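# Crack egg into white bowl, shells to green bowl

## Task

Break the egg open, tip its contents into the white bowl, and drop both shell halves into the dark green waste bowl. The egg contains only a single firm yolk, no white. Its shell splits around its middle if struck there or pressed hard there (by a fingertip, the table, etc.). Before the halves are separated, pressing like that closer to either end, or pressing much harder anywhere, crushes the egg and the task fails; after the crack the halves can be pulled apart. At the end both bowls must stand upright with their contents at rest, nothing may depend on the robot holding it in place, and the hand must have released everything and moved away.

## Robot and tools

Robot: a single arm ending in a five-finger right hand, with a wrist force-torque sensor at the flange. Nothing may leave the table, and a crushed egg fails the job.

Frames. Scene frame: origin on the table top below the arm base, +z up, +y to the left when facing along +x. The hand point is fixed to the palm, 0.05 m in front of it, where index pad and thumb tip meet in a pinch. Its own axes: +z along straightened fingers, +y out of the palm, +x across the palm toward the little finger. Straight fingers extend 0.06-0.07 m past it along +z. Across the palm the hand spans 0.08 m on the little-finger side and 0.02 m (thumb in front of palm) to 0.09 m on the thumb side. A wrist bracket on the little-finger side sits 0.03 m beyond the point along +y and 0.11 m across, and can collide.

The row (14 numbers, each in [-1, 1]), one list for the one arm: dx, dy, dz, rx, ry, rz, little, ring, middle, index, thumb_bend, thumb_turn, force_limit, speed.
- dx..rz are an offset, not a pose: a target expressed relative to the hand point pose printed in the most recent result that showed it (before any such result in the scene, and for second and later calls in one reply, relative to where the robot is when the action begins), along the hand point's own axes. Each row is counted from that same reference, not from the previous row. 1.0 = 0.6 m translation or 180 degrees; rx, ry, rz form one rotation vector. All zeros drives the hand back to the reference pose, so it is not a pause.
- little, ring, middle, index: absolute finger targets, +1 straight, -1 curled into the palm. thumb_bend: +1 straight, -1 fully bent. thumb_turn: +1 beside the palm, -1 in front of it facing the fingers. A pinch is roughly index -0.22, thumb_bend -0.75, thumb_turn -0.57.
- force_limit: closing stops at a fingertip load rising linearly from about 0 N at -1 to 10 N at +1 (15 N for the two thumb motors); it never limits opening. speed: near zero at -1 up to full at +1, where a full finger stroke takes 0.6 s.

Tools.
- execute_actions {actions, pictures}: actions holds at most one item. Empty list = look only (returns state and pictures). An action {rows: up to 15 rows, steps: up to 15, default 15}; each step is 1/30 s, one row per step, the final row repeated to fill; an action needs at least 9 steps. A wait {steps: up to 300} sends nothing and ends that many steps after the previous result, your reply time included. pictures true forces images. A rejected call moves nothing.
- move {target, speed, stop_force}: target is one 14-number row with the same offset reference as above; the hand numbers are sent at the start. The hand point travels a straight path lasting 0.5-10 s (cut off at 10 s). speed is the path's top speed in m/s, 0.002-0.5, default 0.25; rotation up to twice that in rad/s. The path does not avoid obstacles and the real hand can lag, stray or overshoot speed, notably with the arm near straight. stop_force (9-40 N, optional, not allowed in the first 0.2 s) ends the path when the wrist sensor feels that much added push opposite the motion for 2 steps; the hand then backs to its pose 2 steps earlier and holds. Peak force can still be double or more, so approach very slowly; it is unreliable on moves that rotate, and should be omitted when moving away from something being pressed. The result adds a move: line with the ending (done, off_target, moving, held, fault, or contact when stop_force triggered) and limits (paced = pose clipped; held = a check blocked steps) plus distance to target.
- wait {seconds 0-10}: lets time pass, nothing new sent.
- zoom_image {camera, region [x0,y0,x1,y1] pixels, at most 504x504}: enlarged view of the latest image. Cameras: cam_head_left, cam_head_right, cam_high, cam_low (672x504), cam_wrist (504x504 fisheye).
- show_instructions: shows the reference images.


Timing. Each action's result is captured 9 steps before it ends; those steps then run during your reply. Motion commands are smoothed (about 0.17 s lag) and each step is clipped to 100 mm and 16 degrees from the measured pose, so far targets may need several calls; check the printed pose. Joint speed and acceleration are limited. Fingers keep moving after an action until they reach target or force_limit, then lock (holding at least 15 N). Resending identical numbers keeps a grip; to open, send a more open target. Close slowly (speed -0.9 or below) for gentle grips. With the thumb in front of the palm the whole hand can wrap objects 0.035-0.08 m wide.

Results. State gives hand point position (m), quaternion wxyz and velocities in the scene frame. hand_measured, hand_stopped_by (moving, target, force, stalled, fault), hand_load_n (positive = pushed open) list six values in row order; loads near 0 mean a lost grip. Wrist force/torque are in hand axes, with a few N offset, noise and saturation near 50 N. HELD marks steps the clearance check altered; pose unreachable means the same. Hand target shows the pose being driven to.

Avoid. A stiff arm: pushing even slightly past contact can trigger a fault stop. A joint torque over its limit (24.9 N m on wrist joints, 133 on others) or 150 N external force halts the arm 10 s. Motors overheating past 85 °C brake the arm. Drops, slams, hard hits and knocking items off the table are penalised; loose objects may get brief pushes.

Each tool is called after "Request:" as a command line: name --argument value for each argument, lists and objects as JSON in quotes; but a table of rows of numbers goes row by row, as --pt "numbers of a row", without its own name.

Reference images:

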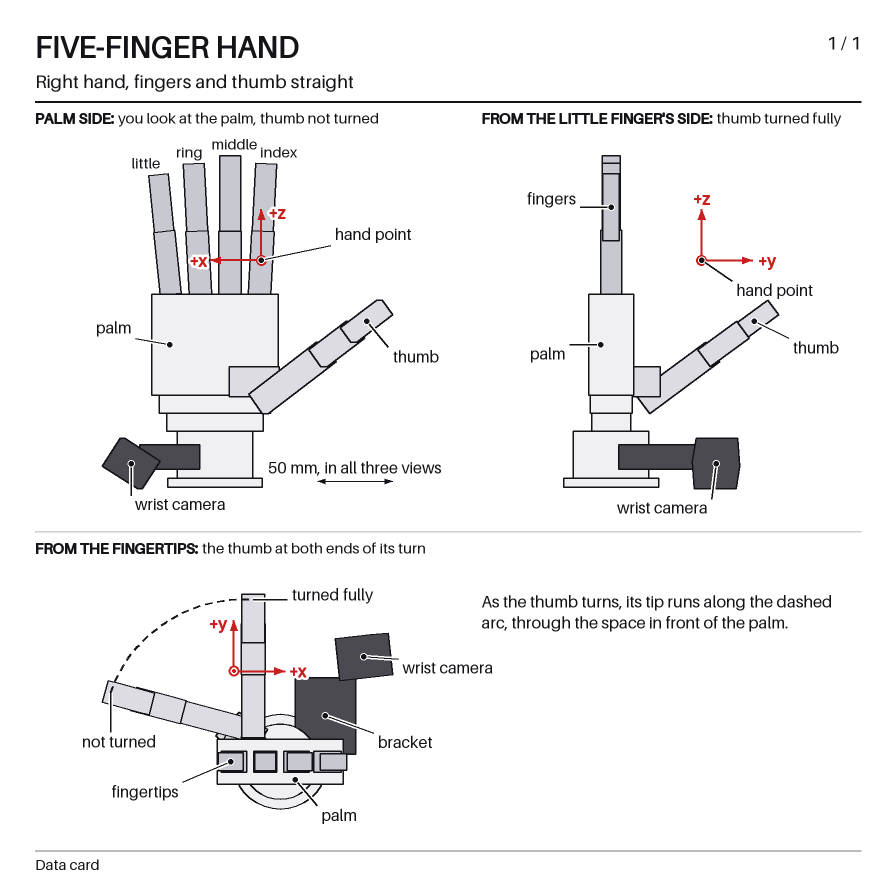

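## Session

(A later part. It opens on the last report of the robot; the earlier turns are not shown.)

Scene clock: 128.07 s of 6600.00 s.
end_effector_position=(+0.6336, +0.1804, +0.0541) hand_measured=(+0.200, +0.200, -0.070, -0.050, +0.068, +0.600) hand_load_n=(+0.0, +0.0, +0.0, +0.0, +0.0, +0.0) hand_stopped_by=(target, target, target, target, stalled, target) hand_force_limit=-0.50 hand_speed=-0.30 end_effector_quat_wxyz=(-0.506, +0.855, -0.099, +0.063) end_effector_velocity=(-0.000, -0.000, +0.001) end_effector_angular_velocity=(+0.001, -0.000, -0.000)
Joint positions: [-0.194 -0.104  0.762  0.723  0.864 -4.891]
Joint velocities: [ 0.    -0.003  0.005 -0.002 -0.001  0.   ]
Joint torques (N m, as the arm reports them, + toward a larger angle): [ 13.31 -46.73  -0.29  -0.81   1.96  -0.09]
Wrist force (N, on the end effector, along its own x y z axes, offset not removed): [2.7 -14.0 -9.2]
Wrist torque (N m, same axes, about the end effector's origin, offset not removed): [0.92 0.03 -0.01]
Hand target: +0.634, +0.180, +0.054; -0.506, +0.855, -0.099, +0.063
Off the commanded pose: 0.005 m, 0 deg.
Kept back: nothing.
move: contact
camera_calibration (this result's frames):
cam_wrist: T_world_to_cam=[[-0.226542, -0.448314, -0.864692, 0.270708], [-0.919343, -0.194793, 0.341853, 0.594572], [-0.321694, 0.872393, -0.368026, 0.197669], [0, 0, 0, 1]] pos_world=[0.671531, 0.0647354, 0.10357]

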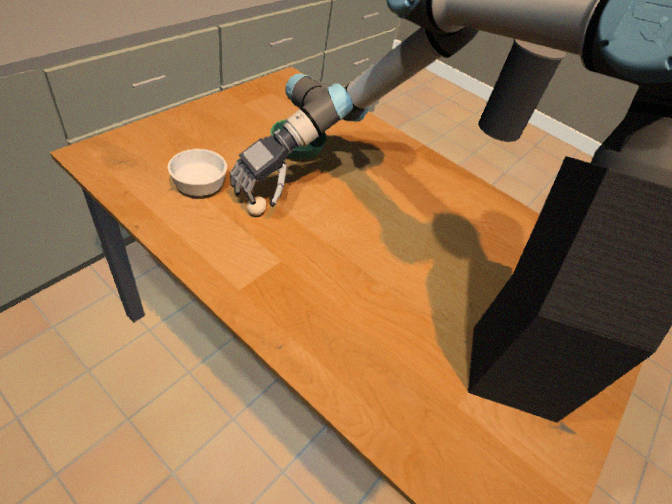

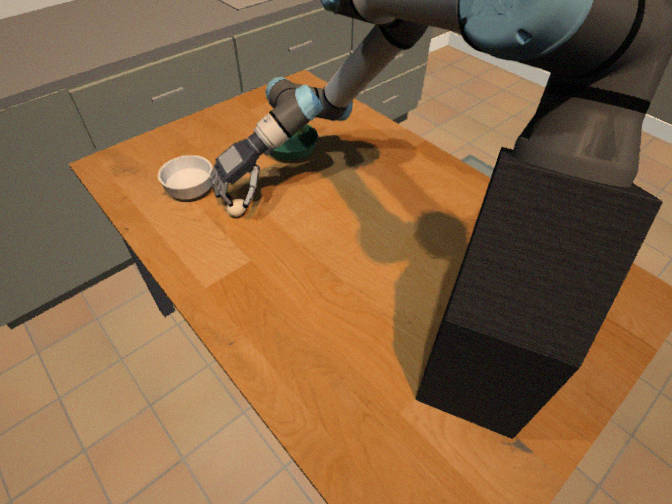

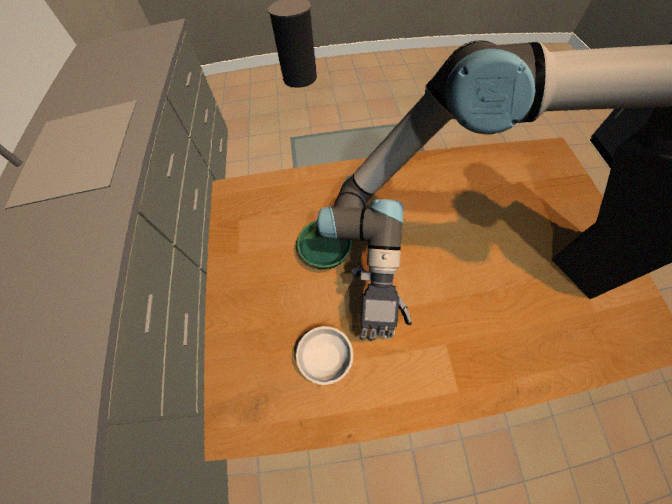

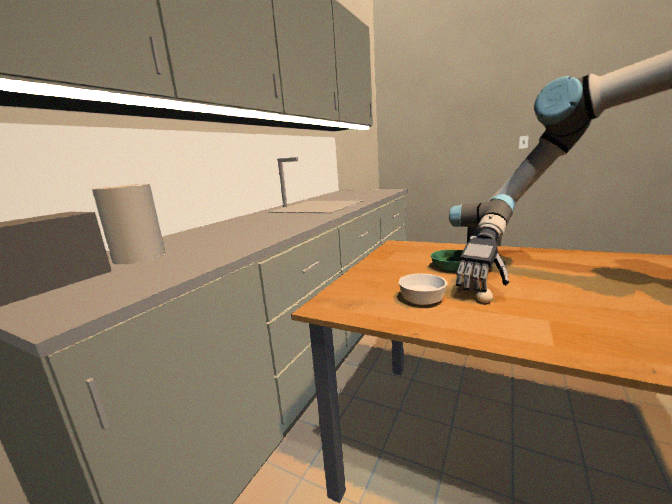

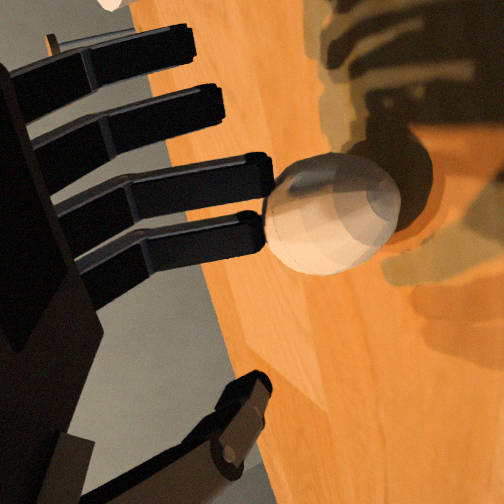

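Request:
move --target '[-0.003,-0.022,0.004,0.025,0,0,0.2,0.2,-0.07,-0.05,-0.25,0.6,-0.5,-0.3]' --speed 0.02

Request:
move --target '[0,0.024,0.011,0,0,0,0.2,0.2,-0.22,-0.19,-0.25,-0.99,-0.5,0]' --speed 0.003 --stop_force 14

Request:
zoom_image --camera "cam_wrist" --region '[200,100,440,300]'

Request:
zoom_image --camera "cam_head_right" --region '[195,150,285,225]'

Scene clock: 130.97 s of 6600.00 s.
end_effector_position=(+0.6337, +0.1890, +0.0644) hand_measured=(+0.200, +0.200, -0.070, -0.050, -0.250, +0.600) hand_load_n=(+0.0, +0.0, +0.0, +0.0, +0.0, +0.0) hand_stopped_by=(target, target, target, target, target, target) hand_force_limit=-0.50 hand_speed=-0.30 end_effector_quat_wxyz=(-0.539, +0.834, -0.097, +0.066) end_effector_velocity=(+0.001, +0.000, +0.002) end_effector_angular_velocity=(+0.007, -0.003, -0.000)
Joint positions: [-0.204 -0.093  0.756  0.747  0.786 -4.918]
Joint velocities: [-0.001  0.    -0.001  0.003 -0.008 -0.003]
Joint torques (N m, as the arm reports them, + toward a larger angle): [ 12.54 -39.81 -12.93   3.7   -3.45  -1.37]
Wrist force (N, on the end effector, along its own x y z axes, offset not removed): [4.1 -2.9 0.7]
Wrist torque (N m, same axes, about the end effector's origin, offset not removed): [-0.51 -0.48 0.43]
Hand target: +0.634, +0.189, +0.065; -0.539, +0.834, -0.097, +0.066
Off the commanded pose: 0.000 m, 0 deg.
Kept back: nothing.
move: done
camera_calibration (this result's frames):
cam_wrist: T_world_to_cam=[[-0.210344, -0.381812, -0.899986, 0.262916], [-0.925143, -0.219835, 0.309487, 0.603341], [-0.316014, 0.897715, -0.30699, 0.181717], [0, 0, 0, 1]] pos_world=[0.670905, 0.0698901, 0.10568]

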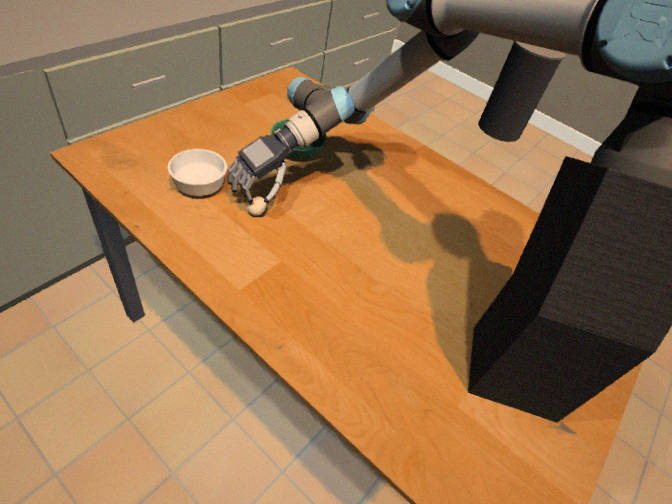

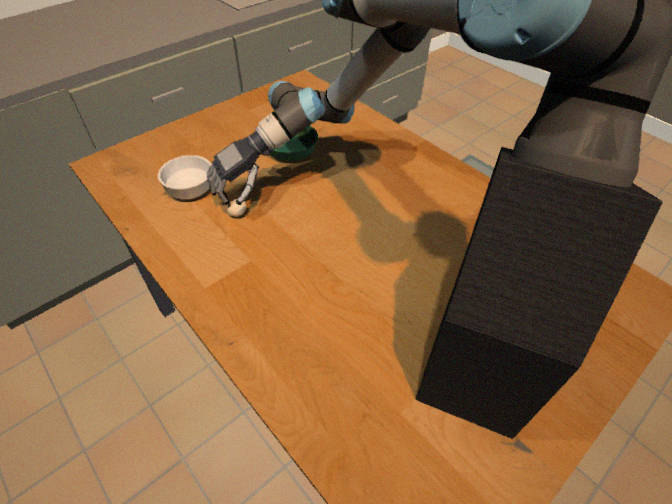

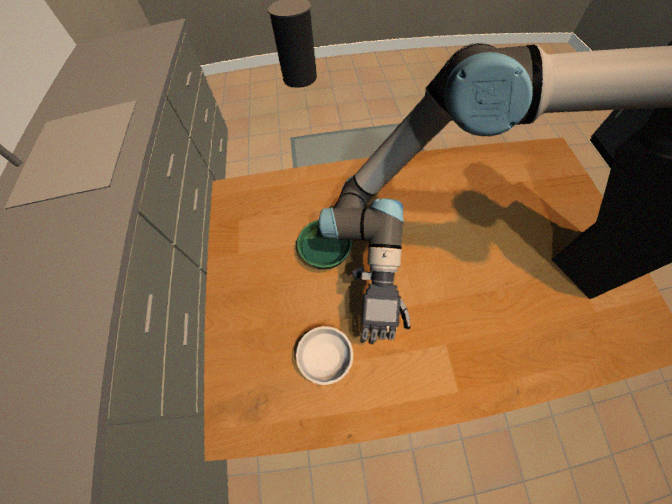

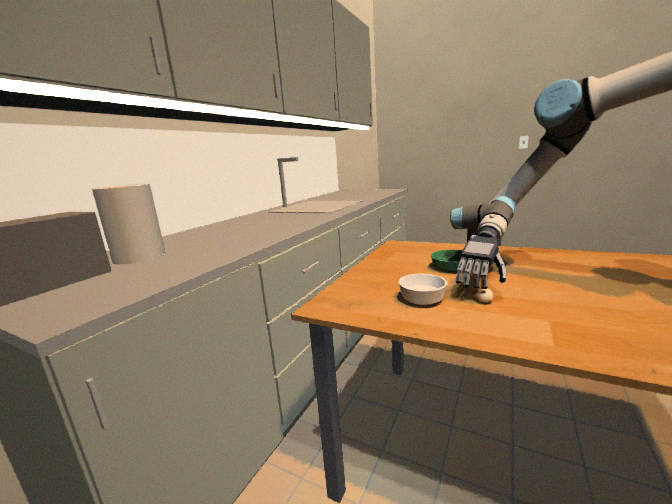

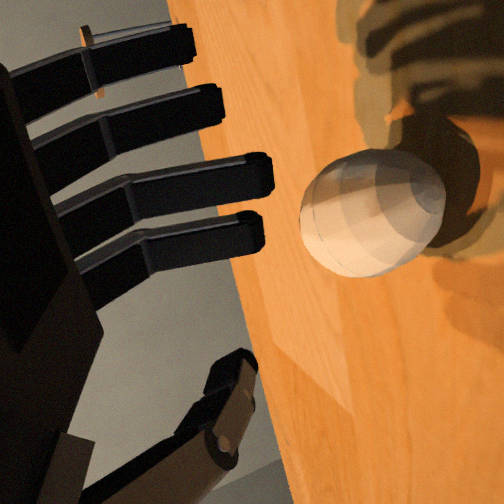

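Scene clock: 135.10 s of 6600.00 s.
end_effector_position=(+0.6338, +0.1890, +0.0532) hand_measured=(+0.200, +0.200, -0.220, -0.190, -0.252, -0.990) hand_load_n=(+0.0, +0.0, +0.0, +0.0, -5.5, -1.0) hand_stopped_by=(target, target, target, target, target, target) hand_force_limit=-0.50 hand_speed=0.00 end_effector_quat_wxyz=(-0.539, +0.834, -0.097, +0.066) end_effector_velocity=(+0.001, -0.001, +0.001) end_effector_angular_velocity=(-0.002, -0.002, -0.001)
Joint positions: [-0.21  -0.062  0.717  0.762  0.785 -4.926]
Joint velocities: [-0.    -0.004  0.004 -0.003  0.001  0.   ]
Joint torques (N m, as the arm reports them, + toward a larger angle): [ 17.07 -46.63   0.28  -0.39  -0.23  -0.03]
Wrist force (N, on the end effector, along its own x y z axes, offset not removed): [6.4 -11.9 -7.3]
Wrist torque (N m, same axes, about the end effector's origin, offset not removed): [0.18 -0.53 0.14]
Hand target: +0.634, +0.189, +0.053; -0.539, +0.834, -0.097, +0.066
Off the commanded pose: 0.005 m, 0 deg.
Kept back: nothing.
move: contact
camera_calibration (this result's frames):
cam_wrist: T_world_to_cam=[[-0.210346, -0.381759, -0.900008, 0.252837], [-0.925132, -0.219883, 0.309486, 0.606893], [-0.316045, 0.897726, -0.306927, 0.178288], [0, 0, 0, 1]] pos_world=[0.670986, 0.0699147, 0.0944514]

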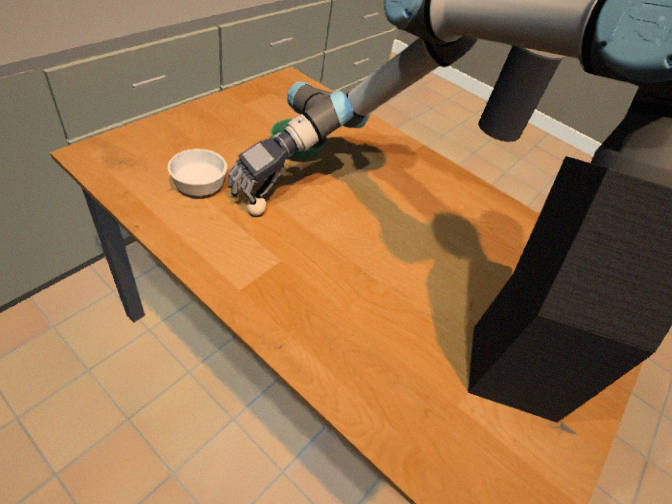

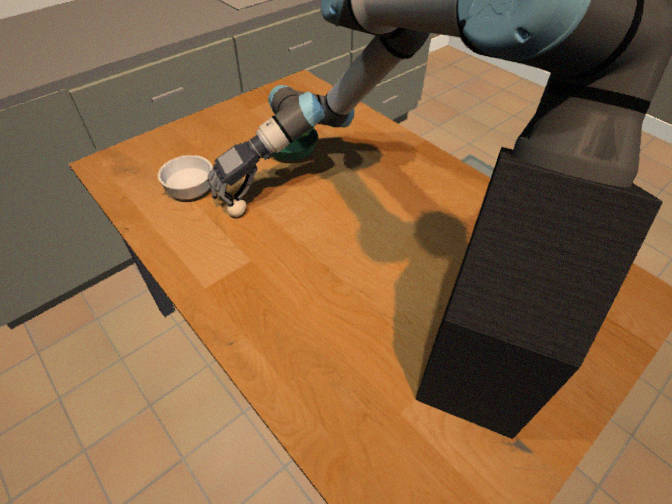

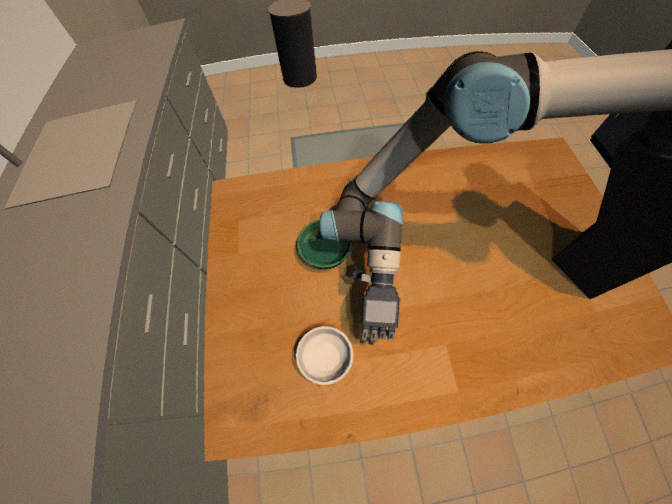

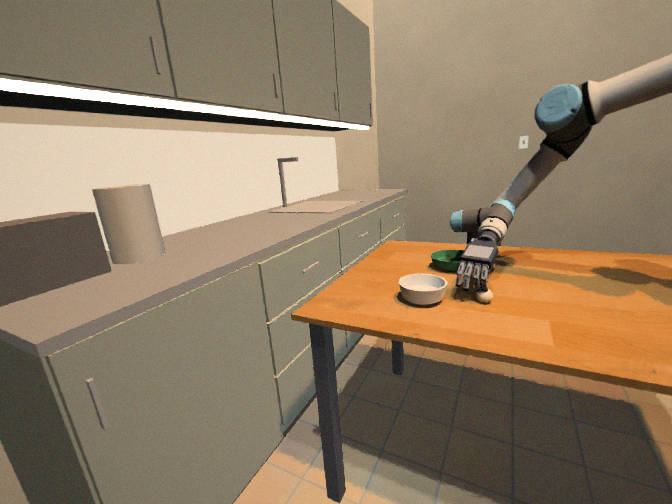

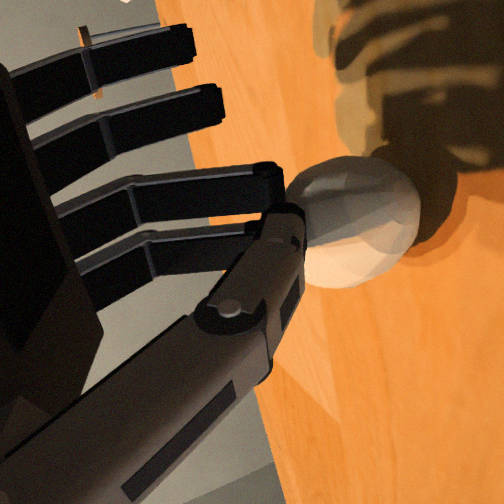

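Region (200, 100, 440, 300) of cam_wrist's 504x504 image, scaled by 2.100, with more detail than that image has.

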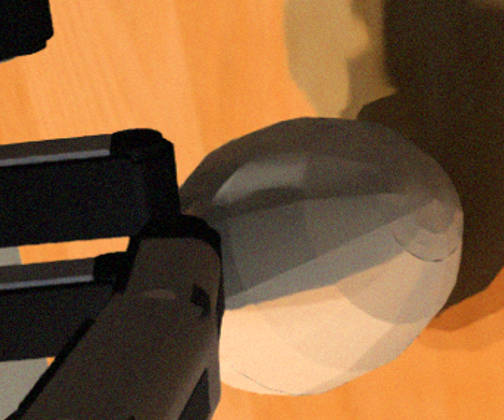

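Region (195, 150, 285, 225) of cam_head_right's 672x504 image, scaled by 5.600, with more detail than that image has.

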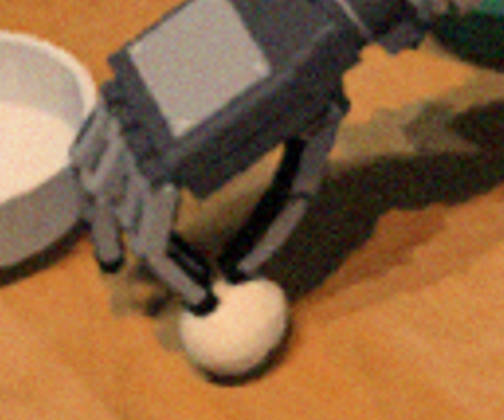

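Request:
move --target '[0,0,0,0,0,0,0.2,0.2,-0.22,-0.19,-0.12,-0.99,-0.5,-0.95]' --speed 0.002

Request:
zoom_image --camera "cam_wrist" --region '[200,100,440,300]'

Scene clock: 137.60 s of 6600.00 s.
end_effector_position=(+0.6338, +0.1890, +0.0532) hand_measured=(+0.200, +0.200, -0.220, -0.190, -0.162, -0.990) hand_load_n=(+0.0, +0.0, -1.0, +0.0, -16.5, -1.0) hand_stopped_by=(target, target, target, target, moving, target) hand_force_limit=-0.50 hand_speed=-0.95 end_effector_quat_wxyz=(-0.539, +0.834, -0.097, +0.066) end_effector_velocity=(+0.000, -0.000, +0.000) end_effector_angular_velocity=(+0.000, -0.001, -0.000)
Joint positions: [-0.21  -0.062  0.717  0.762  0.785 -4.926]
Joint velocities: [-0.    -0.    -0.     0.    -0.001 -0.   ]
Joint torques (N m, as the arm reports them, + toward a larger angle): [ 27.75 -27.94 -10.81   0.46   1.32  -1.93]
Wrist force (N, on the end effector, along its own x y z axes, offset not removed): [1.7 -22.1 -12.4]
Wrist torque (N m, same axes, about the end effector's origin, offset not removed): [-0.11 0.23 -0.09]
Hand target: +0.634, +0.189, +0.053; -0.539, +0.834, -0.097, +0.066
Off the commanded pose: 0.000 m, 0 deg.
Kept back: nothing.
move: done
camera_calibration (this result's frames):
cam_wrist: T_world_to_cam=[[-0.210356, -0.381756, -0.900007, 0.252847], [-0.925128, -0.219887, 0.309497, 0.606888], [-0.316052, 0.897726, -0.306919, 0.178295], [0, 0, 0, 1]] pos_world=[0.670987, 0.0699124, 0.094456]

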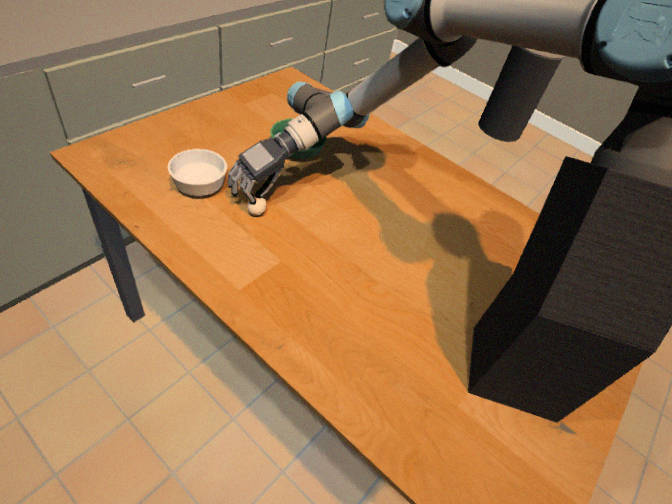

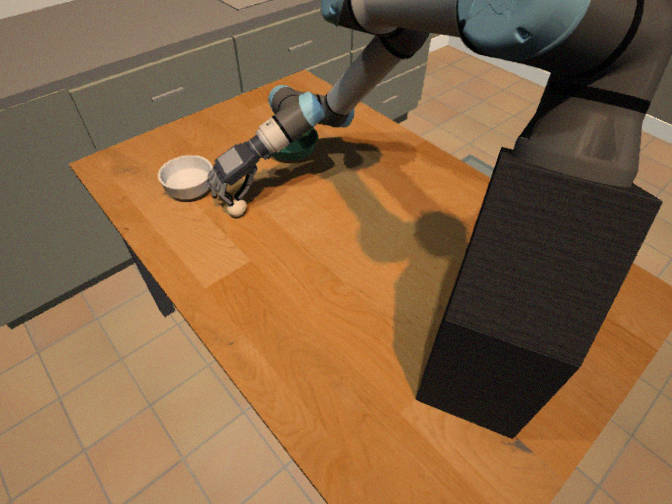

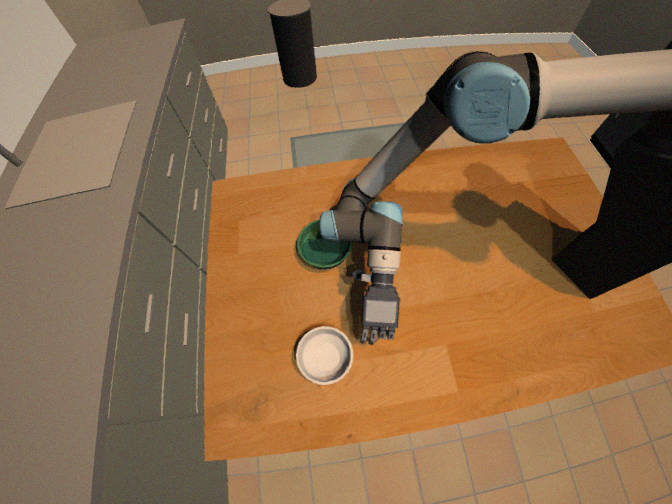

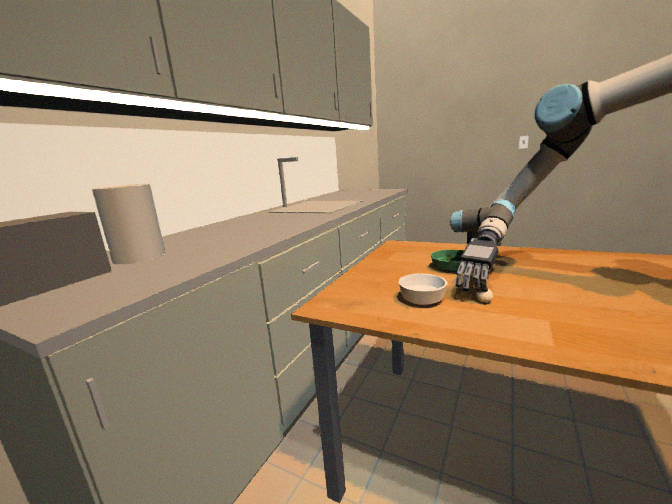

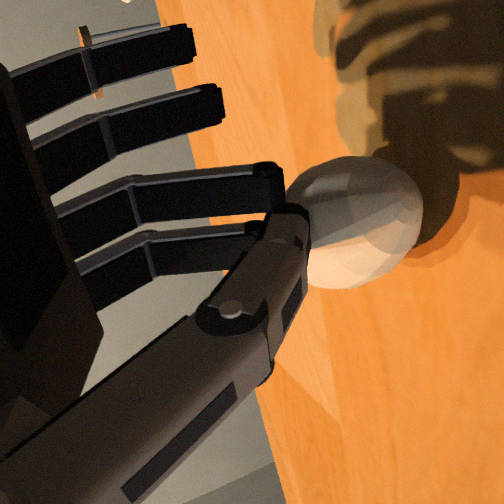

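Region (200, 100, 440, 300) of cam_wrist's 504x504 image, scaled by 2.100, with more detail than that image has.

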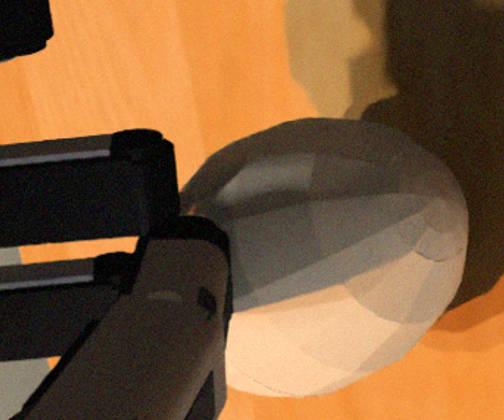

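Request:
move --target '[0,0,0,-0.02,0,-0.02,0.2,0.2,-0.22,-0.19,-0.05,-0.99,-0.5,-0.97]' --speed 0.015

Request:
zoom_image --camera "cam_wrist" --region '[200,100,440,300]'

Scene clock: 141.23 s of 6600.00 s.
end_effector_position=(+0.6338, +0.1890, +0.0532) hand_measured=(+0.200, +0.200, -0.220, -0.190, -0.074, -0.990) hand_load_n=(+0.0, +0.0, +0.0, +0.0, -15.5, -2.5) hand_stopped_by=(target, target, target, target, stalled, target) hand_force_limit=-0.50 hand_speed=-0.97 end_effector_quat_wxyz=(-0.510, +0.853, -0.073, +0.080) end_effector_velocity=(+0.000, +0.000, +0.000) end_effector_angular_velocity=(-0.001, -0.002, +0.000)
Joint positions: [-0.187 -0.103  0.779  0.701  0.85  -4.945]
Joint velocities: [ 0.001 -0.001  0.002 -0.002  0.001 -0.001]
Joint torques (N m, as the arm reports them, + toward a larger angle): [ 28.68 -41.41   1.55  -1.91   5.58  -2.  ]
Wrist force (N, on the end effector, along its own x y z axes, offset not removed): [3.6 -25.7 -16.9]
Wrist torque (N m, same axes, about the end effector's origin, offset not removed): [-0.60 -0.02 -0.13]
Hand target: +0.634, +0.189, +0.053; -0.510, +0.854, -0.073, +0.080
Off the commanded pose: 0.000 m, 0 deg.
Kept back: nothing.
move: done
camera_calibration (this result's frames):
cam_wrist: T_world_to_cam=[[-0.163455, -0.452594, -0.876608, 0.235271], [-0.93176, -0.221176, 0.287933, 0.612505], [-0.324201, 0.863852, -0.385556, 0.19409], [0, 0, 0, 1]] pos_world=[0.672088, 0.0742889, 0.104713]

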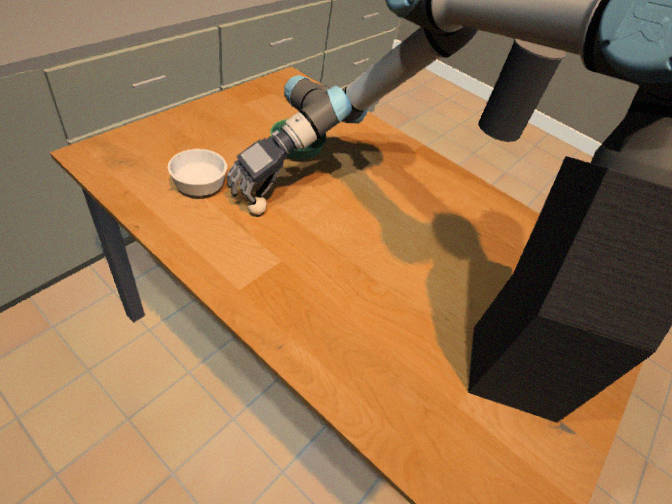

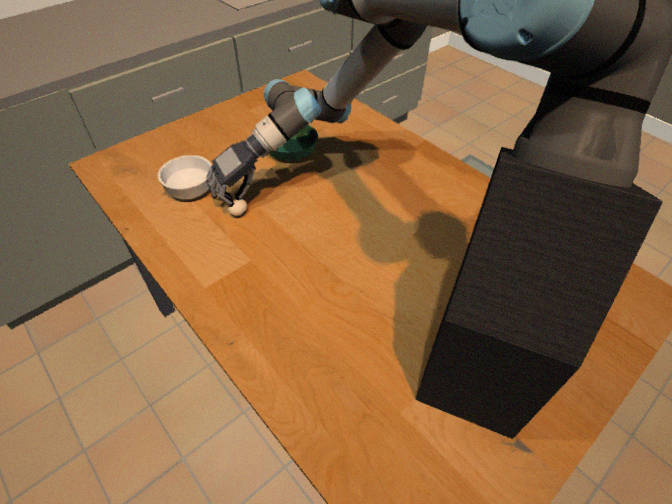

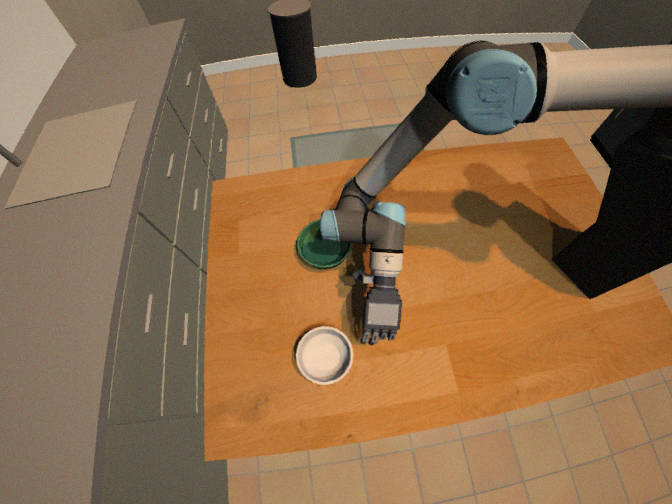

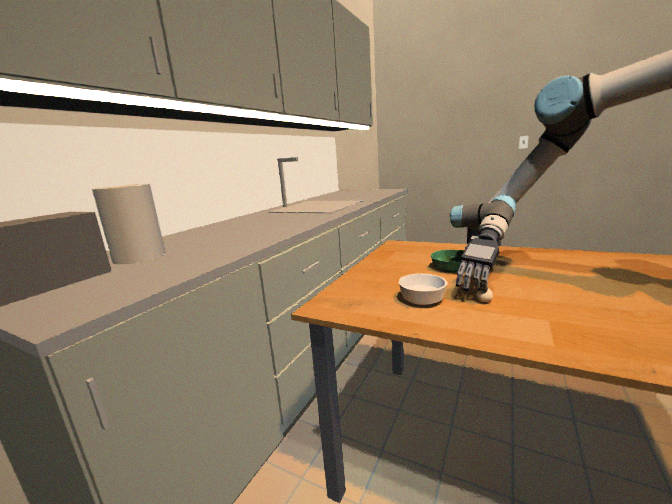

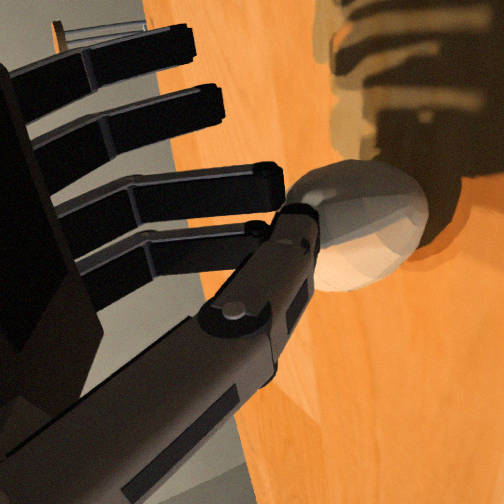

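Region (200, 100, 440, 300) of cam_wrist's 504x504 image, scaled by 2.100, with more detail than that image has.

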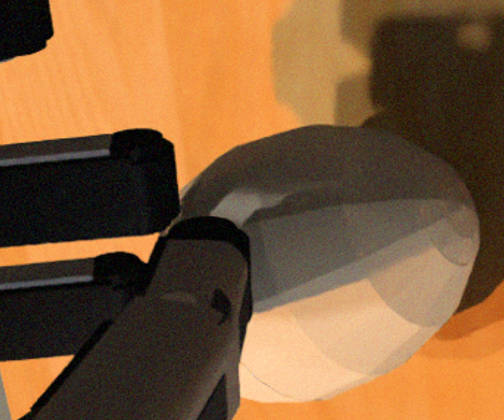

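Request:
move --target '[-0.004,-0.002,-0.001,0,0,0,0.2,0.2,-0.22,-0.19,-0.33,-0.99,-0.5,-0.8]' --speed 0.005

Request:
move --target '[0,0.012,0.0065,0,0,0,0.2,0.2,-0.22,-0.19,-0.33,-0.99,-0.5,-0.8]' --speed 0.002 --stop_force 20

Request:
zoom_image --camera "cam_wrist" --region '[200,100,440,300]'

Scene clock: 143.20 s of 6600.00 s.
end_effector_position=(+0.6314, +0.1895, +0.0544) hand_measured=(+0.200, +0.200, -0.220, -0.190, -0.330, -0.990) hand_load_n=(+0.0, +0.0, +0.0, +0.0, +0.0, +0.0) hand_stopped_by=(target, target, target, target, target, target) hand_force_limit=-0.50 hand_speed=-0.80 end_effector_quat_wxyz=(-0.510, +0.853, -0.073, +0.080) end_effector_velocity=(+0.000, +0.000, +0.000) end_effector_angular_velocity=(+0.001, -0.000, -0.000)
Joint positions: [-0.187 -0.111  0.796  0.691  0.85  -4.945]
Joint velocities: [-0.    -0.     0.    -0.    -0.001 -0.   ]
Joint torques (N m, as the arm reports them, + toward a larger angle): [ 37.   -55.12   0.23   1.43  -3.41   1.54]
Wrist force (N, on the end effector, along its own x y z axes, offset not removed): [3.2 -1.6 -3.1]
Wrist torque (N m, same axes, about the end effector's origin, offset not removed): [-0.21 -0.01 0.17]
Hand target: +0.631, +0.190, +0.054; -0.510, +0.853, -0.073, +0.080
Off the commanded pose: 0.000 m, 0 deg.
Kept back: nothing.
move: done
camera_calibration (this result's frames):
cam_wrist: T_world_to_cam=[[-0.163467, -0.452594, -0.876605, 0.236164], [-0.931761, -0.221163, 0.287939, 0.610026], [-0.324192, 0.863855, -0.385557, 0.1933], [0, 0, 0, 1]] pos_world=[0.66967, 0.0748182, 0.105901]

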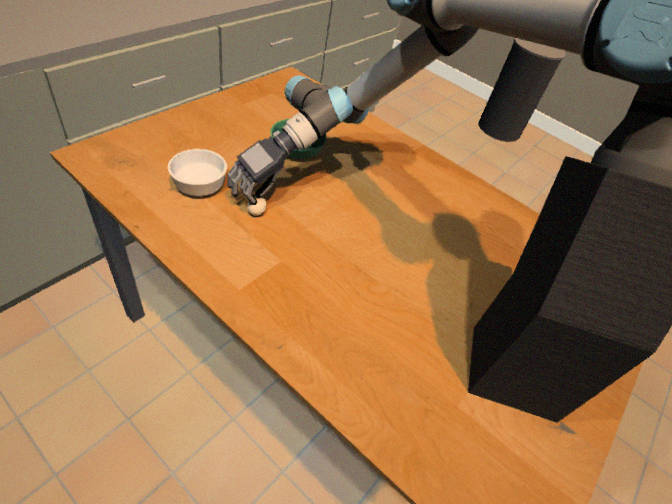

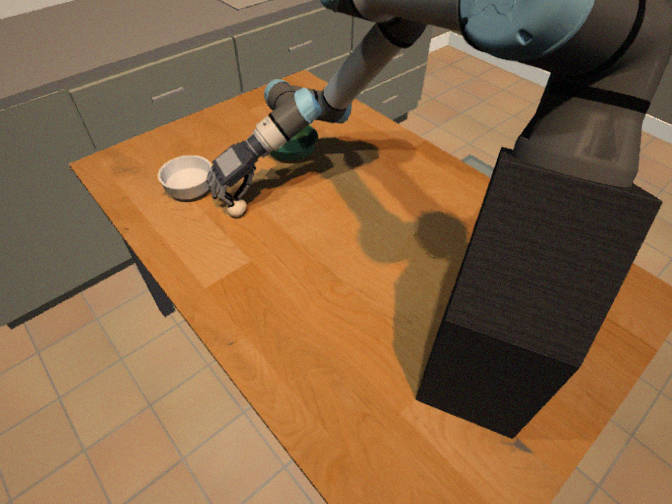

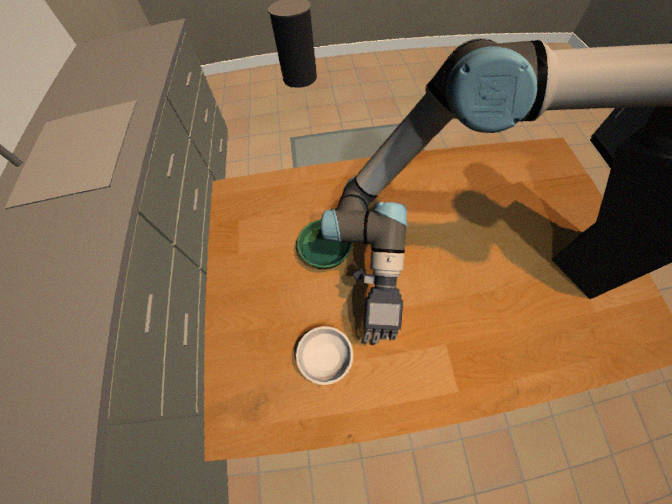

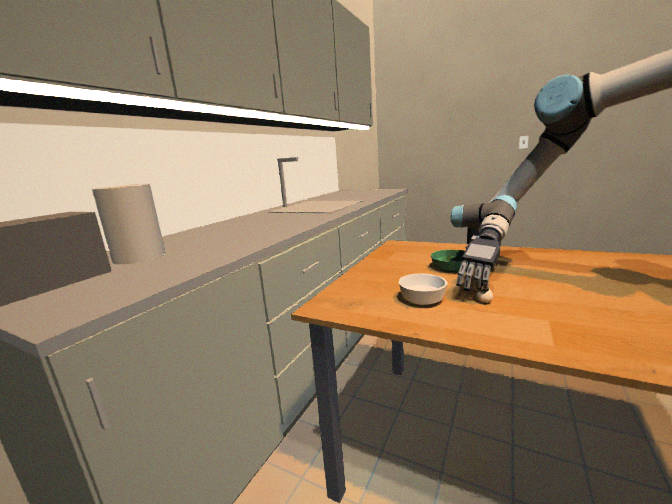

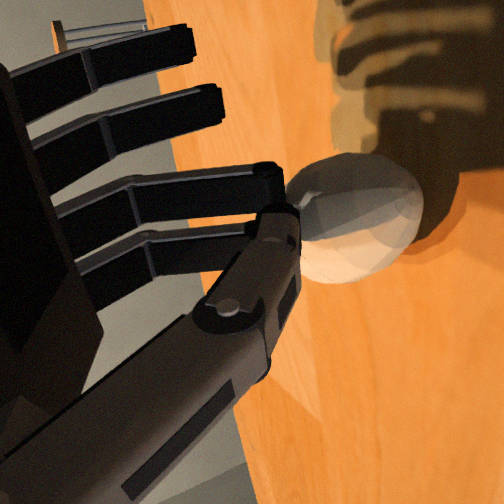

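Scene clock: 144.73 s of 6600.00 s.
end_effector_position=(+0.6316, +0.1895, +0.0521) hand_measured=(+0.200, +0.200, -0.220, -0.190, -0.330, -0.990) hand_load_n=(+0.0, +0.0, -2.5, -1.0, -0.5, +0.0) hand_stopped_by=(target, target, target, target, target, target) hand_force_limit=-0.50 hand_speed=-0.80 end_effector_quat_wxyz=(-0.510, +0.853, -0.073, +0.080) end_effector_velocity=(+0.000, -0.001, +0.001) end_effector_angular_velocity=(-0.001, -0.000, +0.000)
Joint positions: [-0.188 -0.104  0.788  0.694  0.849 -4.947]
Joint velocities: [ 0.    -0.003  0.003  0.     0.    -0.   ]
Joint torques (N m, as the arm reports them, + toward a larger angle): [  9.71 -45.04   2.77  -0.11   1.34  -0.48]
Wrist force (N, on the end effector, along its own x y z axes, offset not removed): [2.9 -14.4 -5.4]
Wrist torque (N m, same axes, about the end effector's origin, offset not removed): [0.54 0.36 -0.08]
Hand target: +0.632, +0.190, +0.052; -0.510, +0.853, -0.073, +0.080
Off the commanded pose: 0.006 m, 0 deg.
Kept back: nothing.
move: contact
camera_calibration (this result's frames):
cam_wrist: T_world_to_cam=[[-0.163445, -0.452534, -0.876641, 0.234147], [-0.931754, -0.22122, 0.287917, 0.610846], [-0.324222, 0.863872, -0.385493, 0.19249], [0, 0, 0, 1]] pos_world=[0.669838, 0.0748034, 0.103594]

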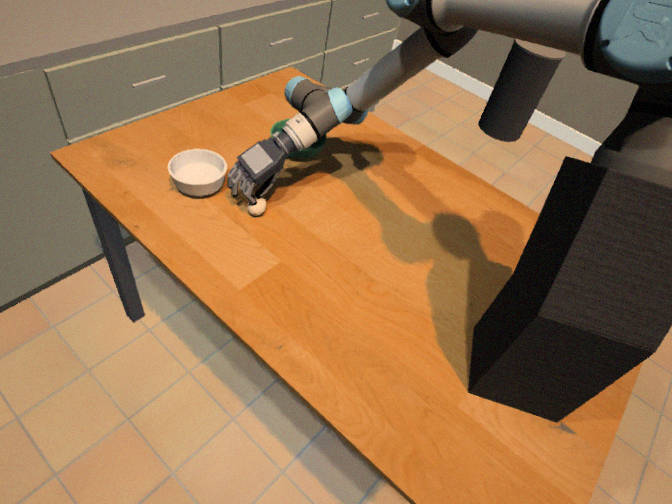

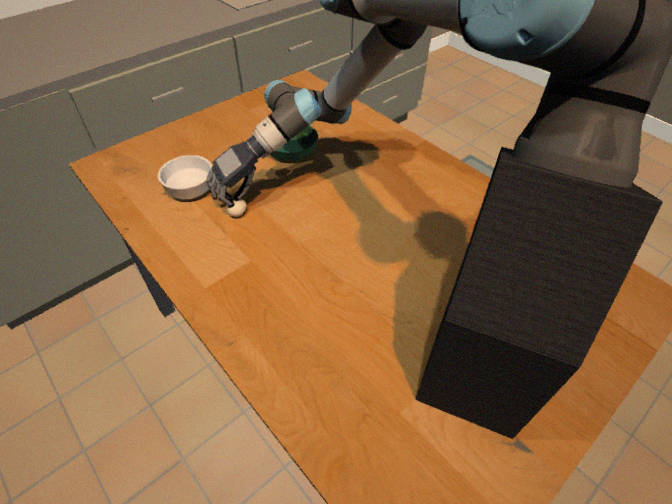

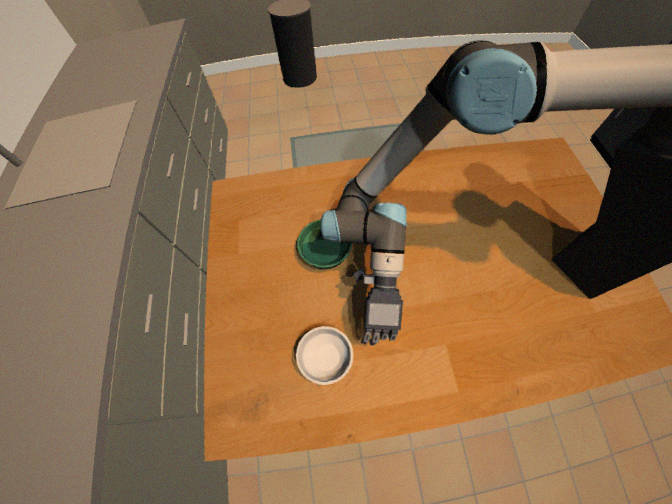

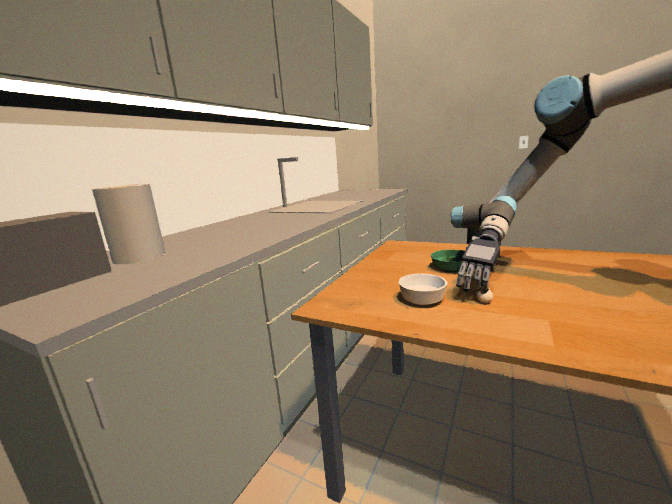

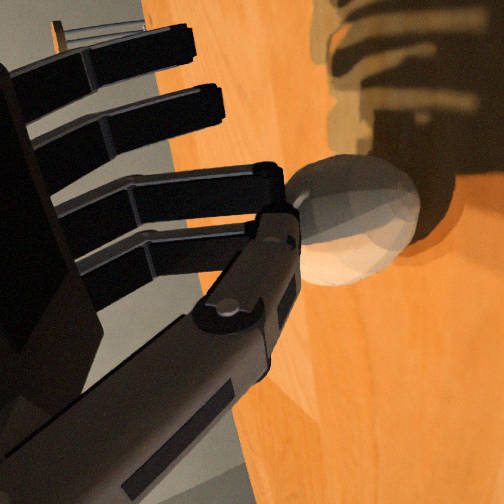

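Region (200, 100, 440, 300) of cam_wrist's 504x504 image, scaled by 2.100, with more detail than that image has.

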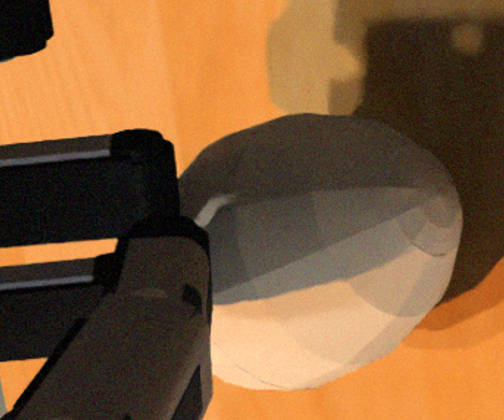

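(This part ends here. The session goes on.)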